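# Place matching loose relay into black rack's empty pocket

## Task

Locate the loose relay (small transparent box topped by a colored button) whose button color is the same as the two relays sitting in the black rack, and seat it in the rack's vacant pocket with the button facing up and fully pressed down. Neither relay already in the rack may be raised or removed, and the placed relay must stay seated on its own, without the robot holding it there.

## Robot and tools

Robot: two arms, left_arm and right_arm, each with six joints and a parallel gripper. Something may occasionally jerk a held part or shove a loose object, so recheck after disturbances. Nothing may leave the table, and the arms must never collide with or press hard on each other.

Frame: every reported position uses one shared scene frame. Origin sits on the table surface midway between the arms; +z is up, +x reaches out over the table, and left_arm is on the +y side. The names left and right do not correspond to image sides. Reported hand positions can be somewhat off, more so when the arm is stretched far.

execute_actions takes "actions", a list holding zero or one entry, plus optional "pictures" (boolean; images come by default).
- Empty list: no command, just the current state.
- Motion: {"rows": [...], "steps": n}, n from 1 to 15 control steps of 1/30 s (default 15). rows holds 1 to 15 rows; row k is used on step k and the final row repeats for remaining steps.
- Wait: {"steps": n} without rows, n up to 300; it returns once n steps have elapsed since the previous result, and your reply time eats into that.
Each row is one list of 14 numbers covering both arms, even if only one moves: left_arm waist, shoulder, elbow, forearm roll, wrist pitch, wrist roll, opening, then the same seven for right_arm. The six joint values are absolute target angles in radians (same values as the Joint positions line), not offsets. Stated ranges per arm: waist -6.283 to 6.283, shoulder -2.059 to 2.094, elbow -3.927 to 0.192, forearm roll -6.283 to 6.283, wrist pitch -1.693 to 3.142, wrist roll -6.283 to 6.283. True limits may sit 0.010 rad either way. A target beyond a limit by more than 0.010 and farther out than the last measured angle makes the whole call refused (nothing is sent). Targets past the real limit are clipped, reported as "joint sent to its limit"; absence of that line does not prove more room. Opening is an absolute value from -1 (closed) to +1 (fully open, finger gap 0.084 m).

Motion limits: joint targets change at most 3.14 rad/s, with 0.16 s to accelerate; all joints of an arm are timed to arrive together. Per step, a target is kept within 0.623 rad of the measured angle, and if the targets would shift the gripper over 70 mm from its measured spot, they are scaled back. Big moves therefore need several calls. Between calls the arms keep heading to the last row sent until everything has nearly stopped (a stalled move counts as stopped) or a step is HELD; then only a new action advances them.

Gripper geometry: fingers point along the gripper's +z and close along its y axis. end_effector_position is the point between the pads when closed, roughly 2 cm short of the fingertips; closing pushes the tips about 10 mm farther along +z.

Grasping: grip_measured is the measured opening on the same -1..1 scale. To keep hold, command an opening noticeably below grip_measured; a bigger gap means more squeeze (about 24 N per pad max for parts up to about 6 cm wide). Closing quickly can press harder and may pop the fingers open. Commanding exactly the read grip_measured still squeezes lightly on parts up to about 6 cm, less on wider ones, which may slip. Release fully so the relay rests on its own before finishing.

Result lines: the state line gives each arm's end_effector_position (m), end_effector_quat_wxyz, and linear/angular velocities (m/s, rad/s). Joint positions and Joint velocities list per arm the six joints (rad, rad/s) and then the pad gap (m, m/s). "joint command not followed" means the clearance check altered or blocked some joint targets; the opening and the rest still ran. HELD flags steps where your row was partly or wholly not sent.

Faults: load limits (N m) are waist 45.5, shoulder 45.5, elbow 27.3, forearm roll 27.3, wrist pitch 18.2, wrist roll 18.2, including held weight. Hitting one stops the arm, backs that joint off, holds 10 s and drops the rest of the call; so avoid forcing the relay or pressing into the rack. Holding loads heats motors: MOTOR HOT appears from 65 °C, and at 80 °C the arm is braked until cool (OVER-TEMPERATURE FAULT). Heat partly persists into later scenes. Any stop is undesirable; smooth, efficient motion is preferred.

zoom_image: {"camera": one of cam_high, cam_low, cam_left_wrist, cam_right_wrist, "region": [x0, y0, x1, y1]} in pixels of that camera's latest full image (origin top-left, region at most 504 by 504). All cameras give 896x504 images. Useful for checking button colors and seating depth. Calibration (intrinsics, distortion, world-to-camera transforms) is provided per camera; fixed cameras may be off by a couple of degrees and several millimetres, and wrist camera poses derive from joint readings.

finished_scene: {"scene": n} with the current scene's number ends that scene irreversibly, grades it, and starts the next with its task. Call it only after the relay is seated button up, the two original relays are undisturbed, and the grippers have let go. Answering without any tool call ends everything.

Each tool is called after ">>>" as name(argument=value, ...), one argument or row to a line, values as JSON.

## Session

>>> execute_actions(
  actions=[],
)

Scene clock: 0.00 s of 4800.00 s.
left_arm: end_effector_position=(+0.2911, +0.6387, +0.3403) grip_measured=+1.00 end_effector_quat_wxyz=(+0.010, +0.690, -0.723, -0.019) end_effector_velocity=(-0.000, +0.000, +0.000) end_effector_angular_velocity=(-0.000, -0.000, +0.002) | right_arm: end_effector_position=(+0.3851, -0.0560, +0.2072) grip_measured=+1.00 end_effector_quat_wxyz=(-0.067, +0.209, +0.805, +0.551) end_effector_velocity=(+0.000, -0.000, +0.000) end_effector_angular_velocity=(+0.000, -0.001, -0.001)
Joint positions: left_arm=[ 0.864 -0.118 -1.337  0.035  1.479  2.295  0.084] | right_arm=[-0.058 -0.133 -0.597  1.464  1.128  2.746  0.084]
Joint velocities: left_arm=[ 0.002 -0.     0.    -0.    -0.    -0.001  0.   ] | right_arm=[-0.    -0.    -0.     0.001 -0.001 -0.001  0.   ]
camera_calibration (this result's frames):
cam_left_wrist: T_world_to_cam=[[-0.997284, 0.0575626, 0.0459561, 0.272541], [0.0572876, 0.998331, -0.00727978, -0.578937], [-0.0462985, -0.00462728, -0.998917, 0.484691], [0, 0, 0, 1]] pos_world=[0.327407, 0.564526, 0.467427]
cam_right_wrist: T_world_to_cam=[[0.406249, 0.293807, 0.865239, -0.290066], [0.905479, -0.256644, -0.337995, -0.223345], [0.122753, 0.920767, -0.370298, 0.212693], [0, 0, 0, 1]] pos_world=[0.293965, -0.167937, 0.254247]

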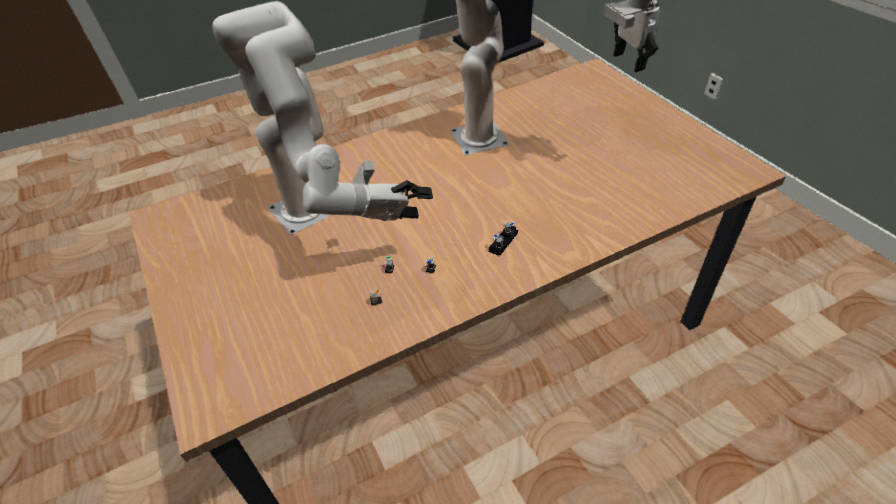

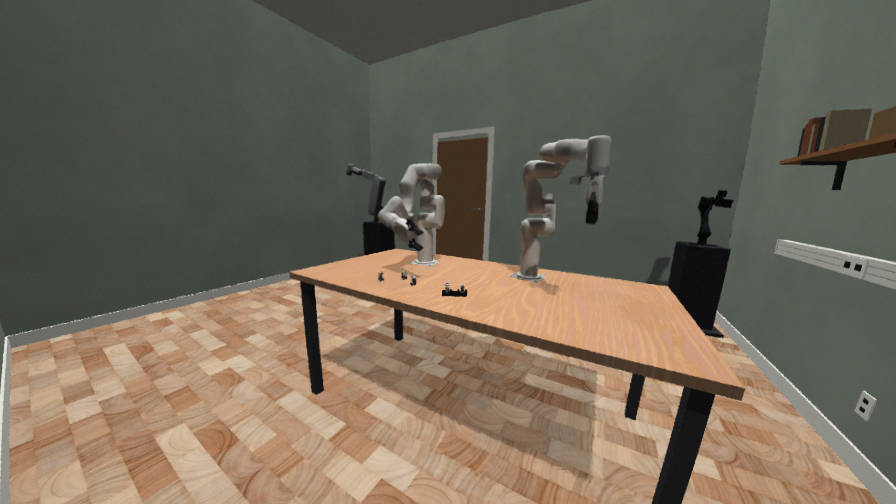

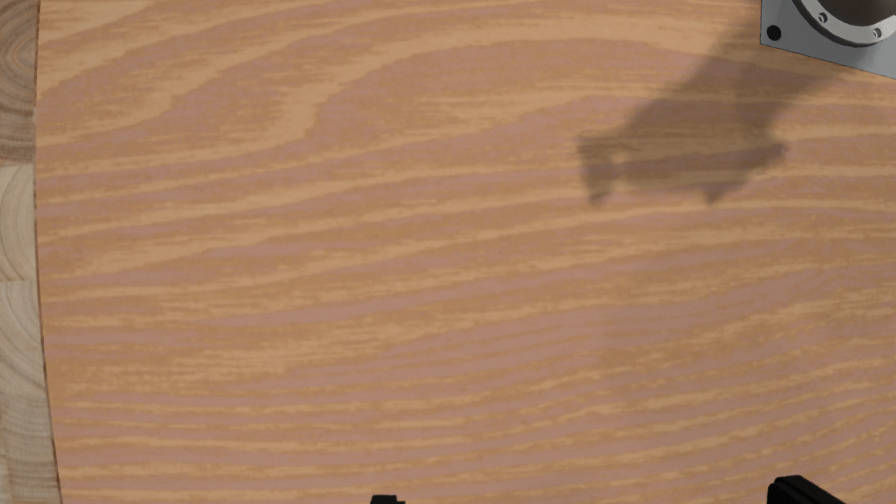

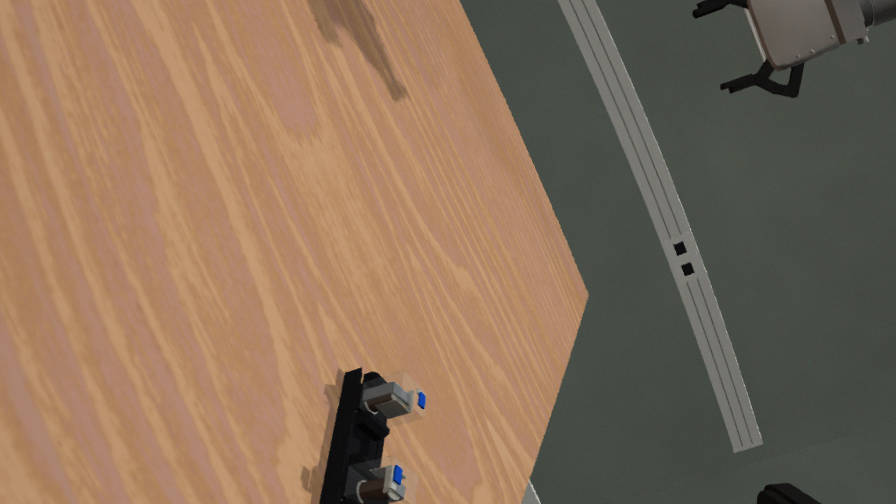

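>>> zoom_image(
  camera="cam_high",
  region=[340, 200, 540, 320],
)

Region (340, 200, 540, 320) of cam_high's 896x504 image, scaled by 2.520, with more detail than that image has; it fills the top 302 rows of this view, and the rest is white.

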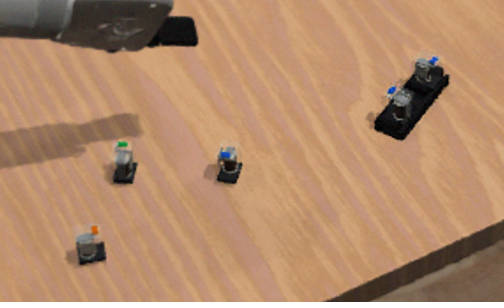

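>>> execute_actions(
  actions=[
    {"rows": [[0.864, -0.118, -1.337, 0.035, 1.479, 2.295, 1, -0.688, -0.742, -0.348, 0.093, 0.952, 0.445, 1]], "steps": 15},
  ],
  pictures=false,
)

>>> execute_actions(
  actions=[
    {"rows": [[-0.528, 0.1684, -1.1175, 0, 0.949, 0, 0.3, -0.688, -0.742, -0.348, 0.093, 0.952, 0.445, 1]], "steps": 15},
  ],
  pictures=false,
)

>>> execute_actions(
  actions=[
    {"steps": 25},
  ],
)

Scene clock: 34.60 s of 4800.00 s.
left_arm: end_effector_position=(+0.2911, +0.6385, +0.3401) grip_measured=+1.00 end_effector_quat_wxyz=(+0.011, +0.690, -0.723, -0.018) end_effector_velocity=(-0.001, +0.000, -0.000) end_effector_angular_velocity=(-0.001, +0.001, +0.001) | right_arm: end_effector_position=(+0.3745, -0.2110, +0.2137) grip_measured=+1.00 end_effector_quat_wxyz=(+0.157, +0.035, +0.904, +0.397) end_effector_velocity=(-0.100, -0.348, -0.035) end_effector_angular_velocity=(-1.436, -1.047, +0.619)
Joint positions: left_arm=[ 0.864 -0.118 -1.337  0.035  1.479  2.295  0.084] | right_arm=[-0.377 -0.442 -0.471  1.074  1.039  2.355  0.084]
Joint velocities: left_arm=[ 0.001 -0.     0.     0.     0.002  0.    -0.   ] | right_arm=[-0.672 -0.65   0.267 -1.143 -0.186 -1.136 -0.   ]
Steps of this call (steps 1 to 90: nothing new was sent; then 31.10 s passed at rest; steps 91 to 105: all 15 steps of this action). Readings (joint positions):
91: left_arm=[0.864 -0.118 -1.337 0.035 1.479 2.295] | right_arm=[-0.058 -0.133 -0.597 1.464 1.128 2.746]
92: left_arm=[0.864 -0.118 -1.337 0.035 1.479 2.295] | right_arm=[-0.061 -0.136 -0.595 1.460 1.127 2.742]
94: left_arm=[0.864 -0.118 -1.337 0.035 1.479 2.295] | right_arm=[-0.100 -0.173 -0.578 1.420 1.116 2.701]
98: left_arm=[0.864 -0.118 -1.337 0.035 1.479 2.295] | right_arm=[-0.209 -0.280 -0.538 1.307 1.085 2.589]
105: the state above

Scene clock: 35.10 s of 4800.00 s.
left_arm: end_effector_position=(+0.3898, +0.5442, +0.2679) grip_measured=+0.29 end_effector_quat_wxyz=(+0.004, +0.689, -0.724, -0.012) end_effector_velocity=(+0.176, -0.277, -0.136) end_effector_angular_velocity=(-0.003, -0.034, -0.005) | right_arm: end_effector_position=(+0.2965, -0.3736, +0.1846) grip_measured=+1.00 end_effector_quat_wxyz=(+0.149, -0.431, +0.889, +0.043) end_effector_velocity=(-0.167, -0.293, -0.024) end_effector_angular_velocity=(-1.795, -0.138, +2.505)
Joint positions: left_arm=[ 0.583 -0.007 -1.252  0.021  1.275  2.013  0.056] | right_arm=[-0.626 -0.682 -0.372  0.353  0.969  1.581  0.084]
Joint velocities: left_arm=[-0.67   0.205  0.157 -0.025 -0.379 -0.665 -0.001] | right_arm=[-0.346 -0.333  0.135 -1.464 -0.096 -2.265 -0.   ]
Steps of this call (steps 1 to 15: all 15 steps of this action). Readings (joint positions):
1: left_arm=[0.864 -0.118 -1.337 0.035 1.479 2.295] | right_arm=[-0.399 -0.463 -0.463 1.035 1.033 2.316]
2: left_arm=[0.861 -0.117 -1.336 0.035 1.475 2.290] | right_arm=[-0.421 -0.484 -0.454 0.994 1.027 2.276]
4: left_arm=[0.827 -0.104 -1.326 0.033 1.444 2.254] | right_arm=[-0.461 -0.523 -0.438 0.909 1.015 2.191]
8: left_arm=[0.737 -0.060 -1.293 0.028 1.375 2.167] | right_arm=[-0.533 -0.592 -0.409 0.720 0.995 2.001]
15: the state above

Scene clock: 35.93 s of 4800.00 s.
left_arm: end_effector_position=(+0.4426, +0.2700, +0.1933) grip_measured=+0.29 end_effector_quat_wxyz=(-0.001, +0.691, -0.723, -0.004) end_effector_velocity=(-0.049, -0.341, -0.054) end_effector_angular_velocity=(-0.008, -0.013, +0.042) | right_arm: end_effector_position=(+0.2665, -0.4259, +0.1851) grip_measured=+1.00 end_effector_quat_wxyz=(-0.037, +0.869, -0.489, +0.070) end_effector_velocity=(-0.000, -0.000, +0.000) end_effector_angular_velocity=(-0.003, +0.001, +0.010)
Joint positions: left_arm=[ 0.006  0.105 -1.167  0.008  1.067  1.436  0.056] | right_arm=[-0.688 -0.742 -0.348  0.093  0.952  0.446  0.084]
Joint velocities: left_arm=[-0.693  0.081  0.062 -0.01  -0.152 -0.731  0.   ] | right_arm=[-0.    -0.    -0.    -0.002  0.    -0.01  -0.   ]
Steps of this call (steps 1 to 25: the robot went on to your last target). Readings (joint positions):
1: left_arm=[0.560 -0.000 -1.247 0.021 1.262 1.991] | right_arm=[-0.638 -0.693 -0.368 0.306 0.966 1.503]
2: left_arm=[0.538 0.006 -1.242 0.020 1.250 1.969] | right_arm=[-0.648 -0.703 -0.364 0.263 0.963 1.420]
4: left_arm=[0.493 0.019 -1.232 0.018 1.227 1.923] | right_arm=[-0.664 -0.719 -0.357 0.193 0.959 1.250]
8: left_arm=[0.401 0.041 -1.215 0.016 1.186 1.832] | right_arm=[-0.682 -0.736 -0.351 0.120 0.954 0.909]
25: the state above
camera_calibration (this result's frames):
cam_left_wrist: T_world_to_cam=[[-0.998359, 0.0565006, 0.00937395, 0.459408], [0.0564049, 0.998356, -0.0101785, -0.219648], [-0.00993364, -0.00963307, -0.999904, 0.328585], [0, 0, 0, 1]] pos_world=[0.474307, 0.196495, 0.322012]
cam_right_wrist: T_world_to_cam=[[-0.844357, -0.522193, -0.1199, 0.0540081], [-0.514085, 0.852656, -0.0932487, 0.587125], [0.150927, -0.0170966, -0.988397, 0.267191], [0, 0, 0, 1]] pos_world=[0.307108, -0.467845, 0.325315]

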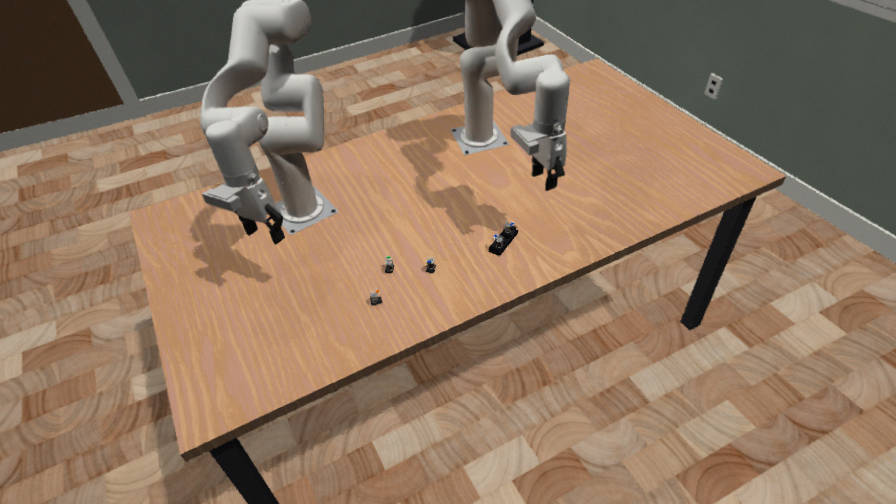

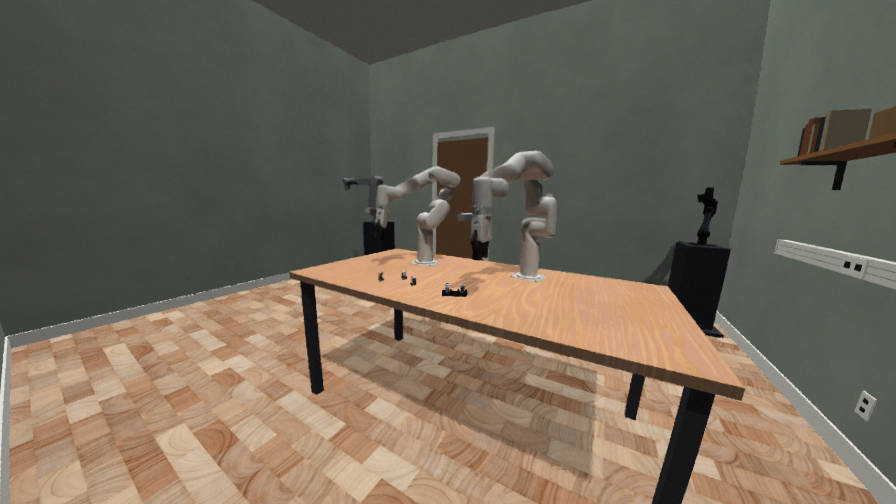

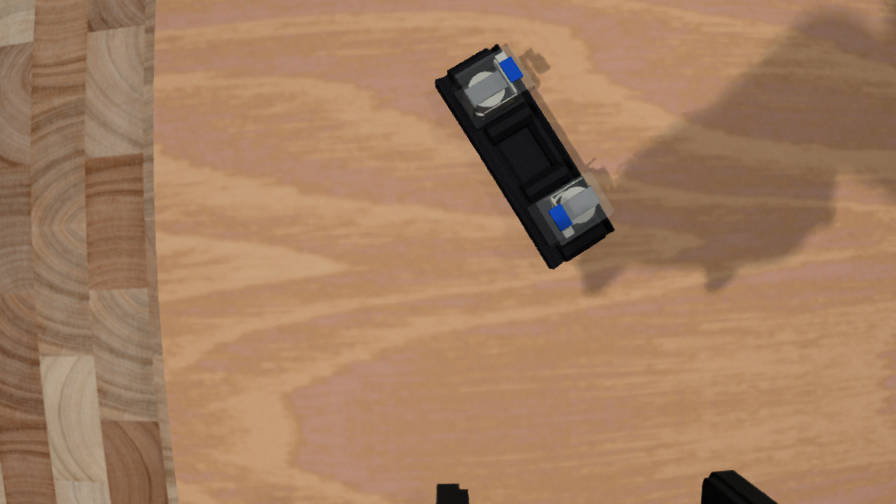

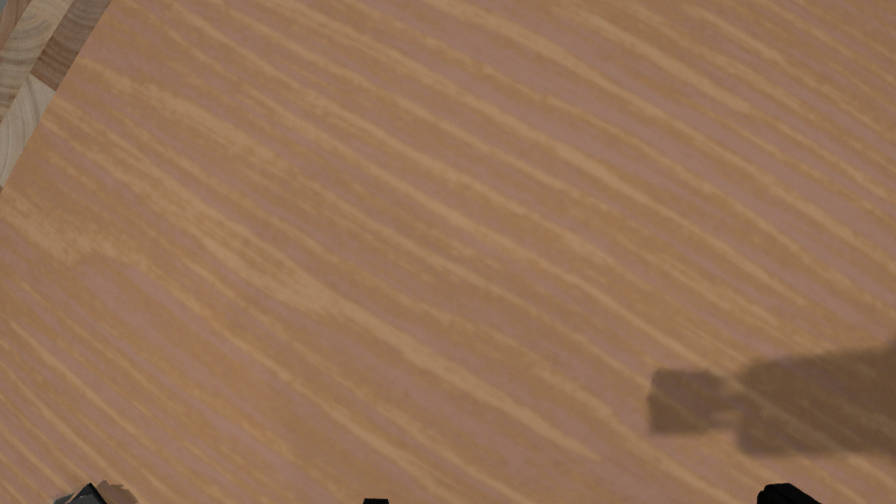

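>>> execute_actions(
  actions=[
    {"steps": 15},
  ],
)

Scene clock: 58.47 s of 4800.00 s.
left_arm: end_effector_position=(+0.3345, +0.0294, +0.1506) grip_measured=+0.29 end_effector_quat_wxyz=(+0.000, +0.937, -0.348, +0.000) end_effector_velocity=(-0.000, -0.000, -0.000) end_effector_angular_velocity=(+0.000, +0.000, -0.003) | right_arm: end_effector_position=(+0.2665, -0.4260, +0.1852) grip_measured=+1.00 end_effector_quat_wxyz=(-0.037, +0.869, -0.488, +0.070) end_effector_velocity=(-0.001, +0.000, -0.001) end_effector_angular_velocity=(+0.001, +0.003, -0.001)
Joint positions: left_arm=[-0.528  0.168 -1.118 -0.     0.949 -0.     0.056] | right_arm=[-0.688 -0.742 -0.348  0.093  0.952  0.445  0.084]
Joint velocities: left_arm=[-0.001  0.     0.     0.     0.     0.002 -0.   ] | right_arm=[-0.     0.002  0.001 -0.001  0.     0.001  0.   ]
Steps of this call (steps 1 to 60: the robot went on to your last target; steps 61 to 120: nothing new was sent; then 18.53 s passed at rest). Readings (joint positions):
1: left_arm=[-0.017 0.107 -1.164 0.007 1.062 1.411] | right_arm=[-0.688 -0.742 -0.348 0.093 0.952 0.446]
2: left_arm=[-0.040 0.110 -1.162 0.007 1.057 1.385] | right_arm=[-0.688 -0.742 -0.348 0.093 0.952 0.446]
4: left_arm=[-0.086 0.115 -1.158 0.006 1.047 1.330] | right_arm=[-0.688 -0.742 -0.348 0.093 0.952 0.445]
8: left_arm=[-0.175 0.126 -1.150 0.005 1.027 1.205] | right_arm=[-0.688 -0.742 -0.348 0.093 0.952 0.445]
120: the state above
All arms were judged still, so your last target was given up. Only a new action makes them travel on or press farther. Fingers that are still opening or closing keep moving.
camera_calibration (this result's frames):
cam_left_wrist: T_world_to_cam=[[-0.660778, -0.750565, 0.00493024, 0.276974], [-0.750515, 0.660617, -0.0176747, 0.307185], [0.010009, -0.0153792, -0.999832, 0.27593], [0, 0, 0, 1]] pos_world=[0.410804, 0.00919908, 0.279947]
cam_right_wrist: T_world_to_cam=[[-0.843848, -0.523046, -0.119763, 0.0534569], [-0.514908, 0.85213, -0.0935072, 0.587197], [0.150962, -0.0172388, -0.988389, 0.267144], [0, 0, 0, 1]] pos_world=[0.307134, -0.467803, 0.325351]

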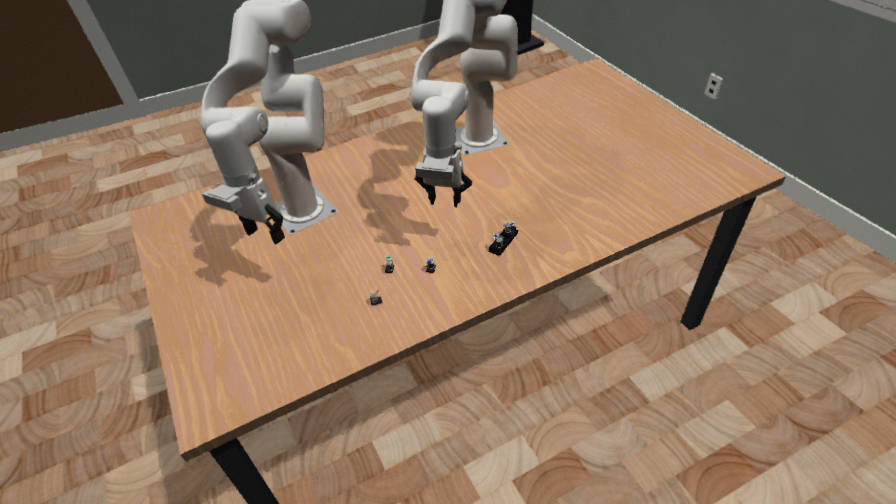

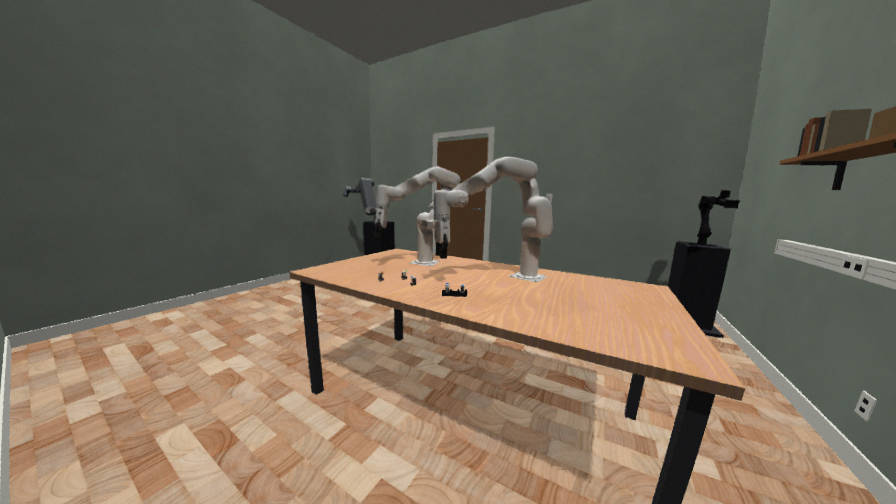

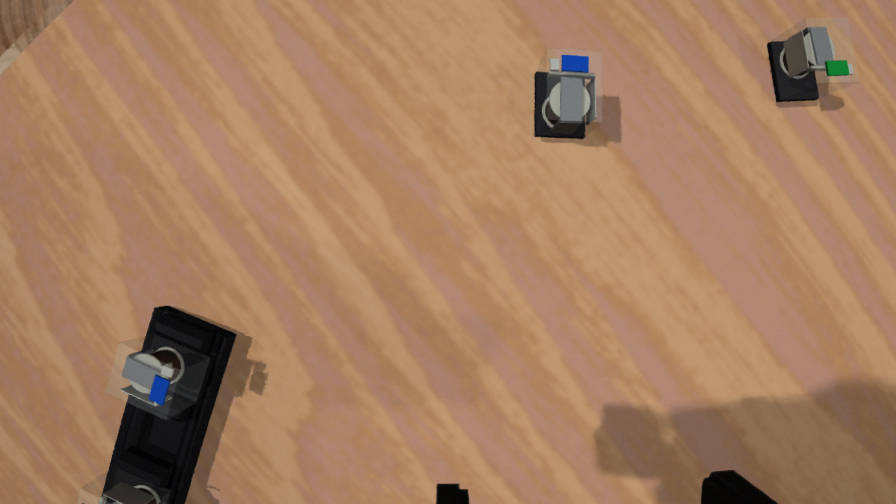

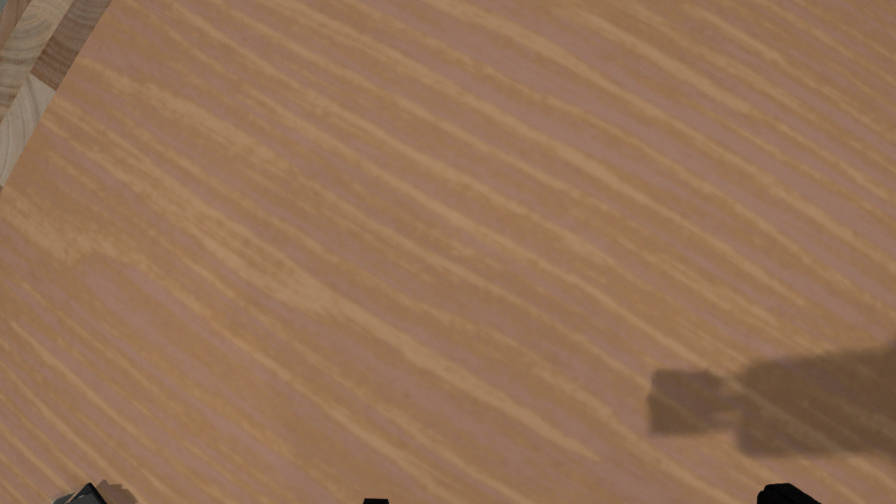

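>>> execute_actions(
  actions=[
    {"rows": [[-0.546, 0.7062, -1.7761, 0, 1.0699, -1.577, 0.3, -0.688, -0.742, -0.348, 0.093, 0.952, 0.445, 1]], "steps": 15},
  ],
  pictures=false,
)

>>> execute_actions(
  actions=[
    {"steps": 10},
  ],
)

Scene clock: 82.83 s of 4800.00 s.
left_arm: end_effector_position=(+0.4171, -0.0538, +0.1134) grip_measured=+0.29 end_effector_quat_wxyz=(-0.001, +1.000, +0.009, -0.001) end_effector_velocity=(+0.118, -0.126, -0.110) end_effector_angular_velocity=(+0.015, +0.008, +2.506) | right_arm: end_effector_position=(+0.2665, -0.4260, +0.1852) grip_measured=+1.00 end_effector_quat_wxyz=(-0.037, +0.869, -0.488, +0.070) end_effector_velocity=(+0.000, +0.000, +0.000) end_effector_angular_velocity=(+0.001, -0.002, +0.001)
Joint positions: left_arm=[-0.543  0.608 -1.652 -0.     1.047 -0.743  0.056] | right_arm=[-0.688 -0.742 -0.348  0.093  0.952  0.445  0.084]
Joint velocities: left_arm=[-0.026  0.785 -0.945 -0.     0.176 -2.532 -0.   ] | right_arm=[-0.     0.    -0.     0.002 -0.001 -0.002  0.   ]
Steps of this call (steps 1 to 90: nothing new was sent; then 20.87 s passed at rest; steps 91 to 105: all 15 steps of this action). Readings (joint positions):
91: left_arm=[-0.528 0.168 -1.118 0.000 0.949 -0.000] | right_arm=[-0.688 -0.742 -0.348 0.093 0.952 0.445]
92: left_arm=[-0.528 0.171 -1.121 0.000 0.950 -0.005] | right_arm=[-0.688 -0.742 -0.348 0.093 0.952 0.445]
94: left_arm=[-0.529 0.208 -1.167 0.000 0.960 -0.052] | right_arm=[-0.688 -0.742 -0.348 0.093 0.952 0.445]
98: left_arm=[-0.535 0.373 -1.361 -0.000 0.994 -0.250] | right_arm=[-0.688 -0.742 -0.348 0.093 0.952 0.445]
105: the state above

Scene clock: 83.17 s of 4800.00 s.
left_arm: end_effector_position=(+0.4320, -0.0696, +0.1018) grip_measured=+0.29 end_effector_quat_wxyz=(+0.000, +0.928, +0.372, +0.000) end_effector_velocity=(+0.006, -0.006, -0.001) end_effector_angular_velocity=(-0.005, -0.005, +1.079) | right_arm: end_effector_position=(+0.2665, -0.4260, +0.1852) grip_measured=+1.00 end_effector_quat_wxyz=(-0.037, +0.869, -0.488, +0.070) end_effector_velocity=(-0.000, +0.000, -0.000) end_effector_angular_velocity=(+0.001, -0.000, -0.001)
Joint positions: left_arm=[-0.546  0.702 -1.773 -0.     1.069 -1.492  0.056] | right_arm=[-0.688 -0.742 -0.348  0.093  0.952  0.445  0.084]
Joint velocities: left_arm=[ 0.     0.029 -0.043  0.     0.007 -1.079 -0.   ] | right_arm=[-0.    -0.     0.001  0.001 -0.     0.001 -0.   ]
Steps of this call (steps 1 to 10: the robot went on to your last target). Readings (joint positions):
1: left_arm=[-0.544 0.632 -1.681 -0.000 1.053 -0.829] | right_arm=[-0.688 -0.742 -0.348 0.093 0.952 0.445]
2: left_arm=[-0.544 0.651 -1.705 -0.000 1.057 -0.914] | right_arm=[-0.688 -0.742 -0.348 0.093 0.952 0.445]
4: left_arm=[-0.545 0.679 -1.739 -0.000 1.063 -1.085] | right_arm=[-0.688 -0.742 -0.348 0.093 0.952 0.445]
8: left_arm=[-0.546 0.699 -1.768 -0.000 1.069 -1.394] | right_arm=[-0.688 -0.742 -0.348 0.093 0.952 0.445]
10: the state above
camera_calibration (this result's frames):
cam_left_wrist: T_world_to_cam=[[0.683004, -0.730391, 0.00594747, -0.311902], [-0.730218, -0.682986, -0.0176545, 0.34258], [0.0169567, 0.00771511, -0.999826, 0.223332], [0, 0, 0, 1]] pos_world=[0.459401, 0.00444341, 0.231196]
cam_right_wrist: T_world_to_cam=[[-0.843848, -0.523046, -0.119763, 0.0534569], [-0.514908, 0.85213, -0.093507, 0.587197], [0.150962, -0.0172388, -0.988389, 0.267144], [0, 0, 0, 1]] pos_world=[0.307134, -0.467803, 0.325351]

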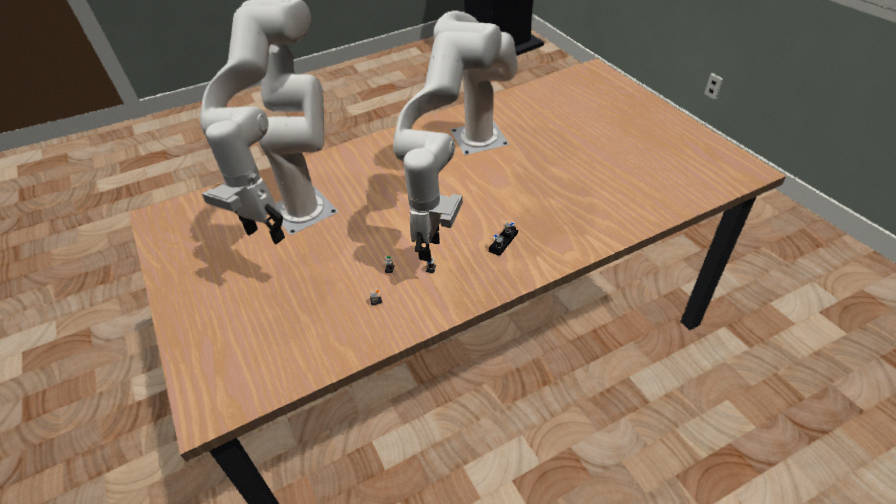

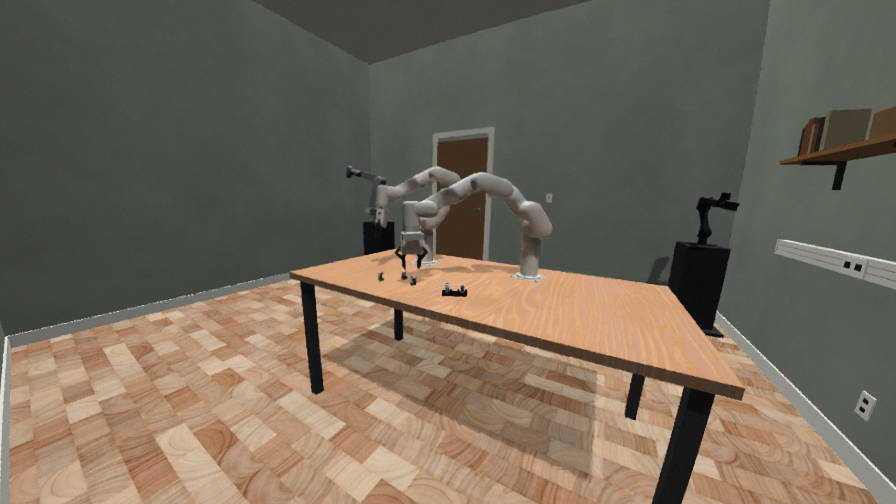

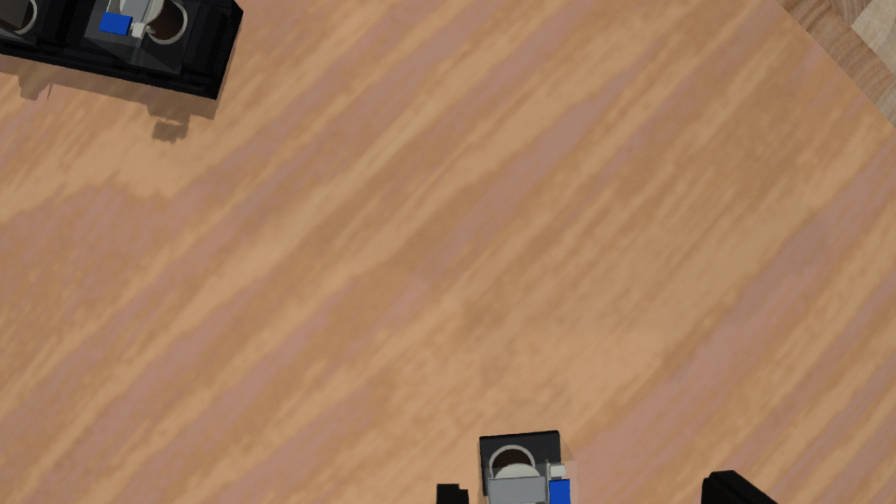

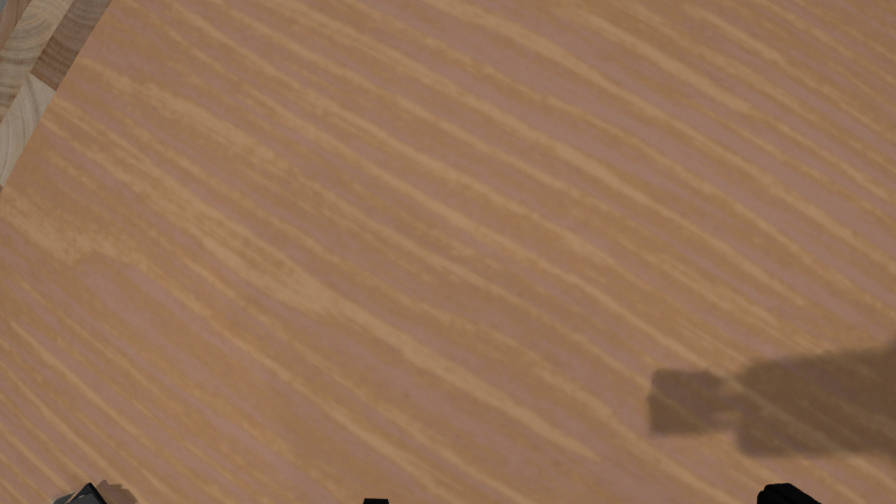

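>>> execute_actions(
  actions=[],
)

Scene clock: 117.40 s of 4800.00 s.
left_arm: end_effector_position=(+0.4322, -0.0700, +0.1008) grip_measured=+0.29 end_effector_quat_wxyz=(+0.000, +0.911, +0.411, -0.000) end_effector_velocity=(+0.000, -0.000, +0.000) end_effector_angular_velocity=(-0.000, -0.001, -0.001) | right_arm: end_effector_position=(+0.2665, -0.4260, +0.1852) grip_measured=+1.00 end_effector_quat_wxyz=(-0.037, +0.869, -0.488, +0.070) end_effector_velocity=(+0.000, -0.000, +0.000) end_effector_angular_velocity=(+0.000, -0.000, +0.000)
Joint positions: left_arm=[-0.546  0.706 -1.776  0.     1.07  -1.577  0.056] | right_arm=[-0.688 -0.742 -0.348  0.093  0.952  0.445  0.084]
Joint velocities: left_arm=[-0.    -0.    -0.     0.    -0.001  0.001 -0.   ] | right_arm=[-0.     0.    -0.001  0.     0.    -0.     0.   ]
Steps of this call (steps 1 to 30: the robot went on to your last target; steps 31 to 90: nothing new was sent; then 31.23 s passed at rest). Readings (joint positions):
1: left_arm=[-0.546 0.703 -1.774 -0.000 1.070 -1.521] | right_arm=[-0.688 -0.742 -0.348 0.093 0.952 0.445]
2: left_arm=[-0.546 0.704 -1.775 -0.000 1.070 -1.541] | right_arm=[-0.688 -0.742 -0.348 0.093 0.952 0.445]
4: left_arm=[-0.546 0.705 -1.775 0.000 1.070 -1.561] | right_arm=[-0.688 -0.742 -0.348 0.093 0.952 0.445]
8: left_arm=[-0.546 0.706 -1.776 0.000 1.070 -1.574] | right_arm=[-0.688 -0.742 -0.348 0.093 0.952 0.445]
90: the state above
All arms were judged still, so your last target was given up. Only a new action makes them travel on or press farther. Fingers that are still opening or closing keep moving.
camera_calibration (this result's frames):
cam_left_wrist: T_world_to_cam=[[0.742719, -0.669585, 0.00492408, -0.333742], [-0.669426, -0.742671, -0.0175673, 0.312039], [0.0154198, 0.00975125, -0.999834, 0.223059], [0, 0, 0, 1]] pos_world=[0.453324, 0.00609867, 0.230147]
cam_right_wrist: T_world_to_cam=[[-0.843848, -0.523046, -0.119763, 0.0534567], [-0.514909, 0.85213, -0.0935072, 0.587197], [0.150962, -0.0172389, -0.988389, 0.267144], [0, 0, 0, 1]] pos_world=[0.307134, -0.467802, 0.325351]

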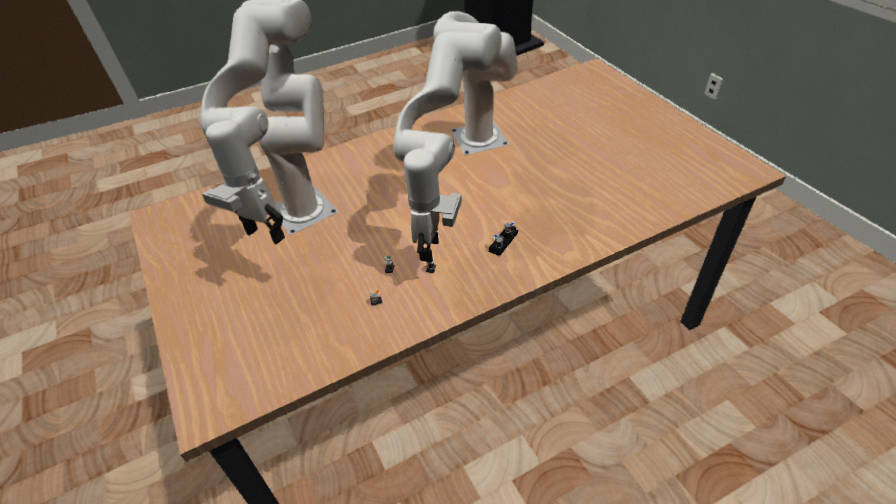

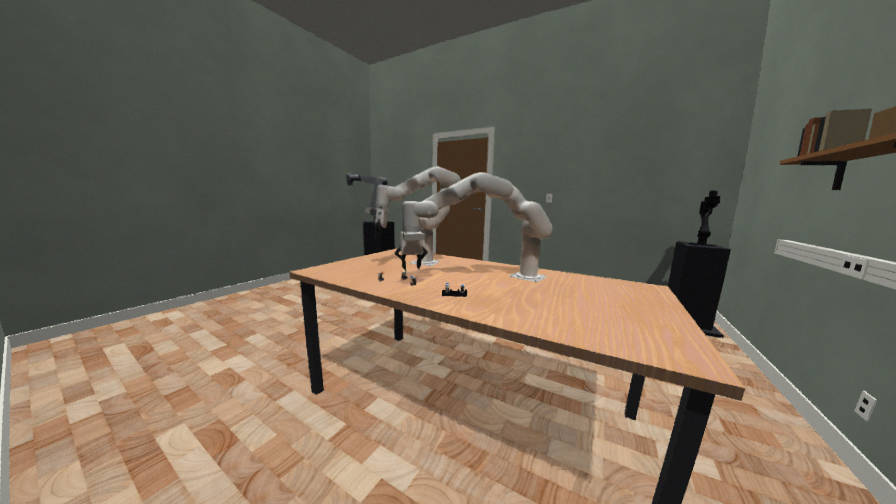

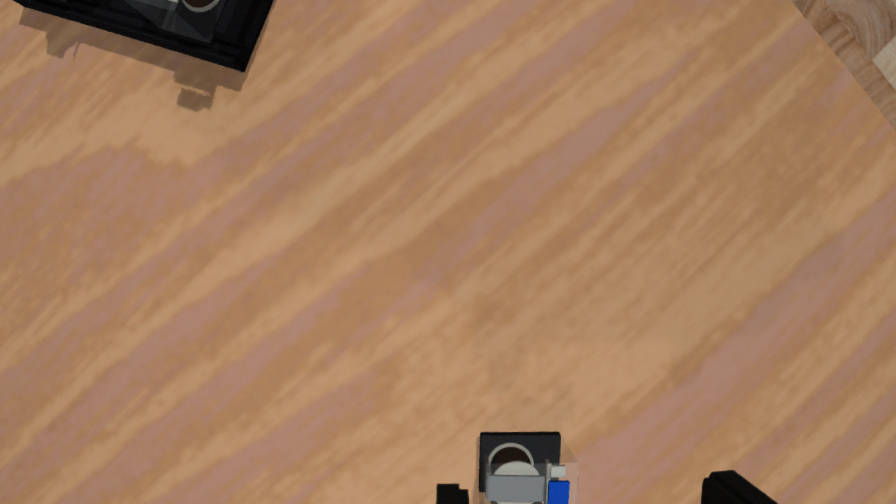

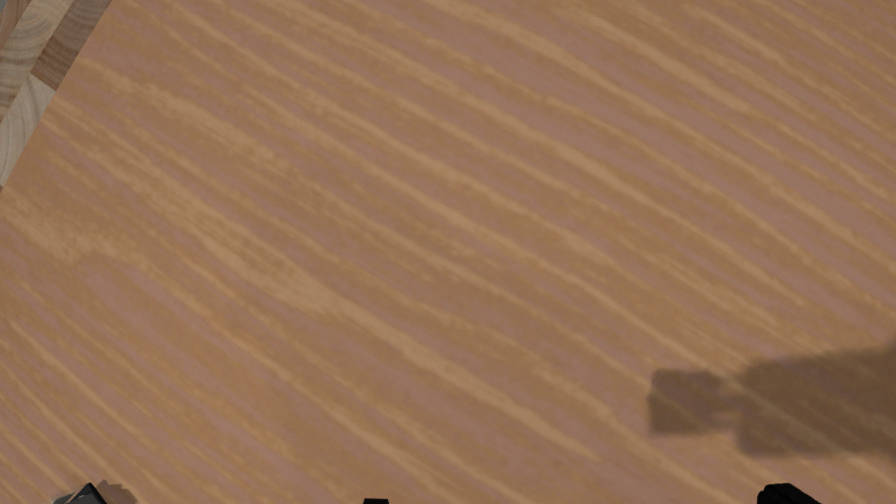

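>>> execute_actions(
  actions=[
    {"rows": [[-0.546,0.7143,-1.6989,0,0.9846,-1.577,0.3,-0.688,-0.742,-0.348,0.093,0.952,0.445,1]], "steps": 15},
  ],
)

Scene clock: 143.03 s of 4800.00 s.
left_arm: end_effector_position=(+0.4268, -0.0651, +0.0717) grip_measured=+0.29 end_effector_quat_wxyz=(+0.001, +0.911, +0.411, +0.000) end_effector_velocity=(-0.002, +0.002, -0.006) end_effector_angular_velocity=(+0.004, +0.004, +0.001) | right_arm: end_effector_position=(+0.2665, -0.4260, +0.1852) grip_measured=+1.00 end_effector_quat_wxyz=(-0.037, +0.869, -0.488, +0.070) end_effector_velocity=(-0.000, -0.000, +0.000) end_effector_angular_velocity=(-0.001, +0.001, +0.002)
Joint positions: left_arm=[-0.546  0.713 -1.701 -0.     0.985 -1.577  0.056] | right_arm=[-0.688 -0.742 -0.348  0.093  0.952  0.445  0.084]
Joint velocities: left_arm=[ 0.001  0.002  0.013  0.    -0.009 -0.    -0.   ] | right_arm=[-0.    -0.    -0.    -0.001  0.    -0.002 -0.   ]
Steps of this call (steps 1 to 90: nothing new was sent; then 22.13 s passed at rest; steps 91 to 105: all 15 steps of this action). Readings (joint positions):
91: left_arm=[-0.546 0.706 -1.776 -0.000 1.070 -1.577] | right_arm=[-0.688 -0.742 -0.348 0.093 0.952 0.445]
92: left_arm=[-0.546 0.706 -1.773 -0.000 1.065 -1.577] | right_arm=[-0.688 -0.742 -0.348 0.093 0.952 0.445]
94: left_arm=[-0.546 0.706 -1.750 -0.000 1.037 -1.577] | right_arm=[-0.688 -0.742 -0.348 0.093 0.952 0.445]
98: left_arm=[-0.546 0.716 -1.707 0.000 0.998 -1.577] | right_arm=[-0.688 -0.742 -0.348 0.093 0.952 0.445]
105: the state above
camera_calibration (this result's frames):
cam_left_wrist: T_world_to_cam=[[0.742714, -0.669574, 0.00687519, -0.326411], [-0.669396, -0.742698, -0.0175719, 0.311482], [0.0168718, 0.00844864, -0.999822, 0.193358], [0, 0, 0, 1]] pos_world=[0.447672, 0.011147, 0.201041]
cam_right_wrist: T_world_to_cam=[[-0.843848, -0.523046, -0.119763, 0.0534568], [-0.514909, 0.85213, -0.0935071, 0.587197], [0.150962, -0.0172388, -0.988389, 0.267144], [0, 0, 0, 1]] pos_world=[0.307134, -0.467803, 0.325351]

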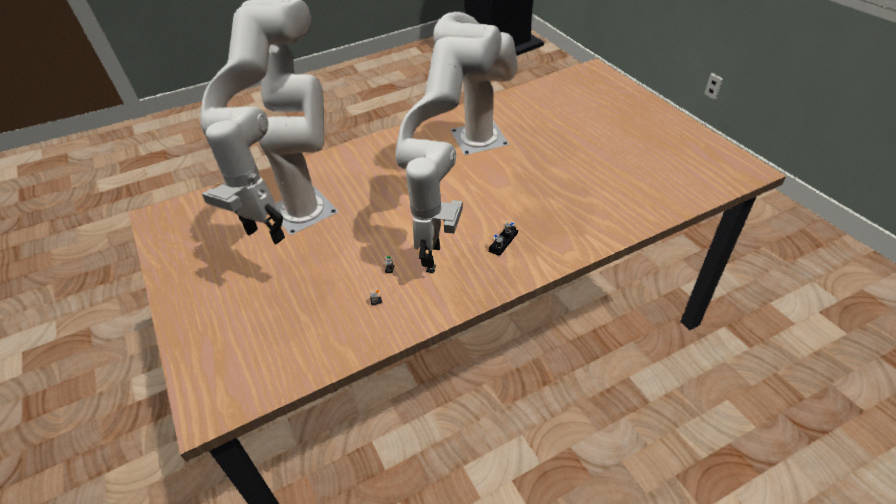

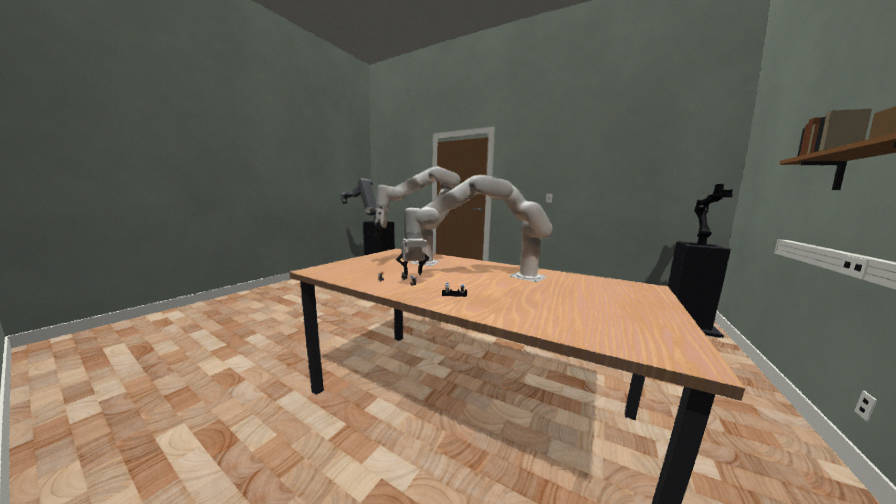

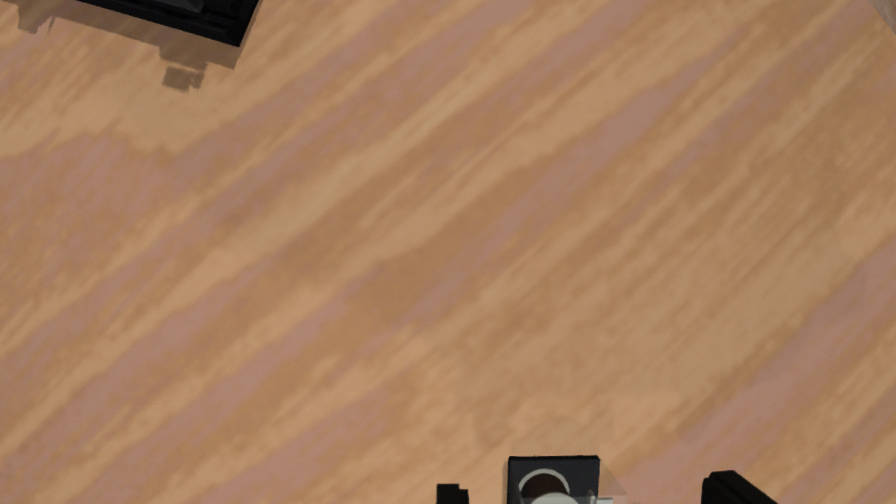

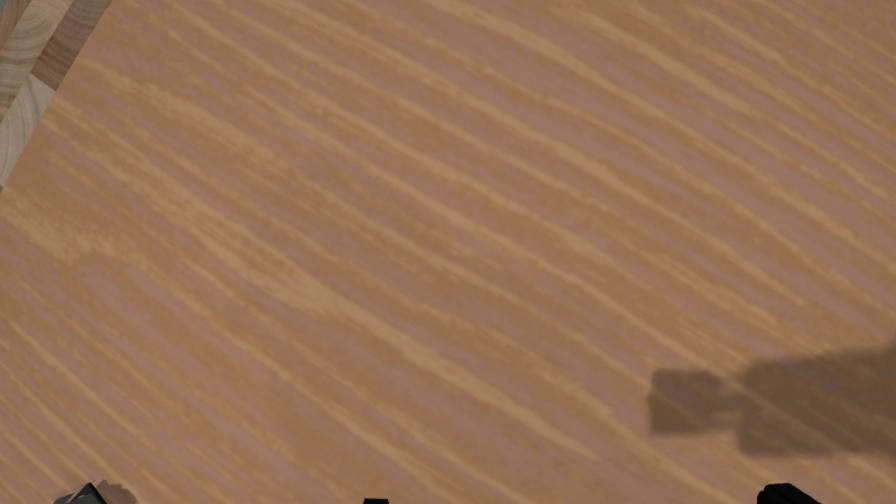

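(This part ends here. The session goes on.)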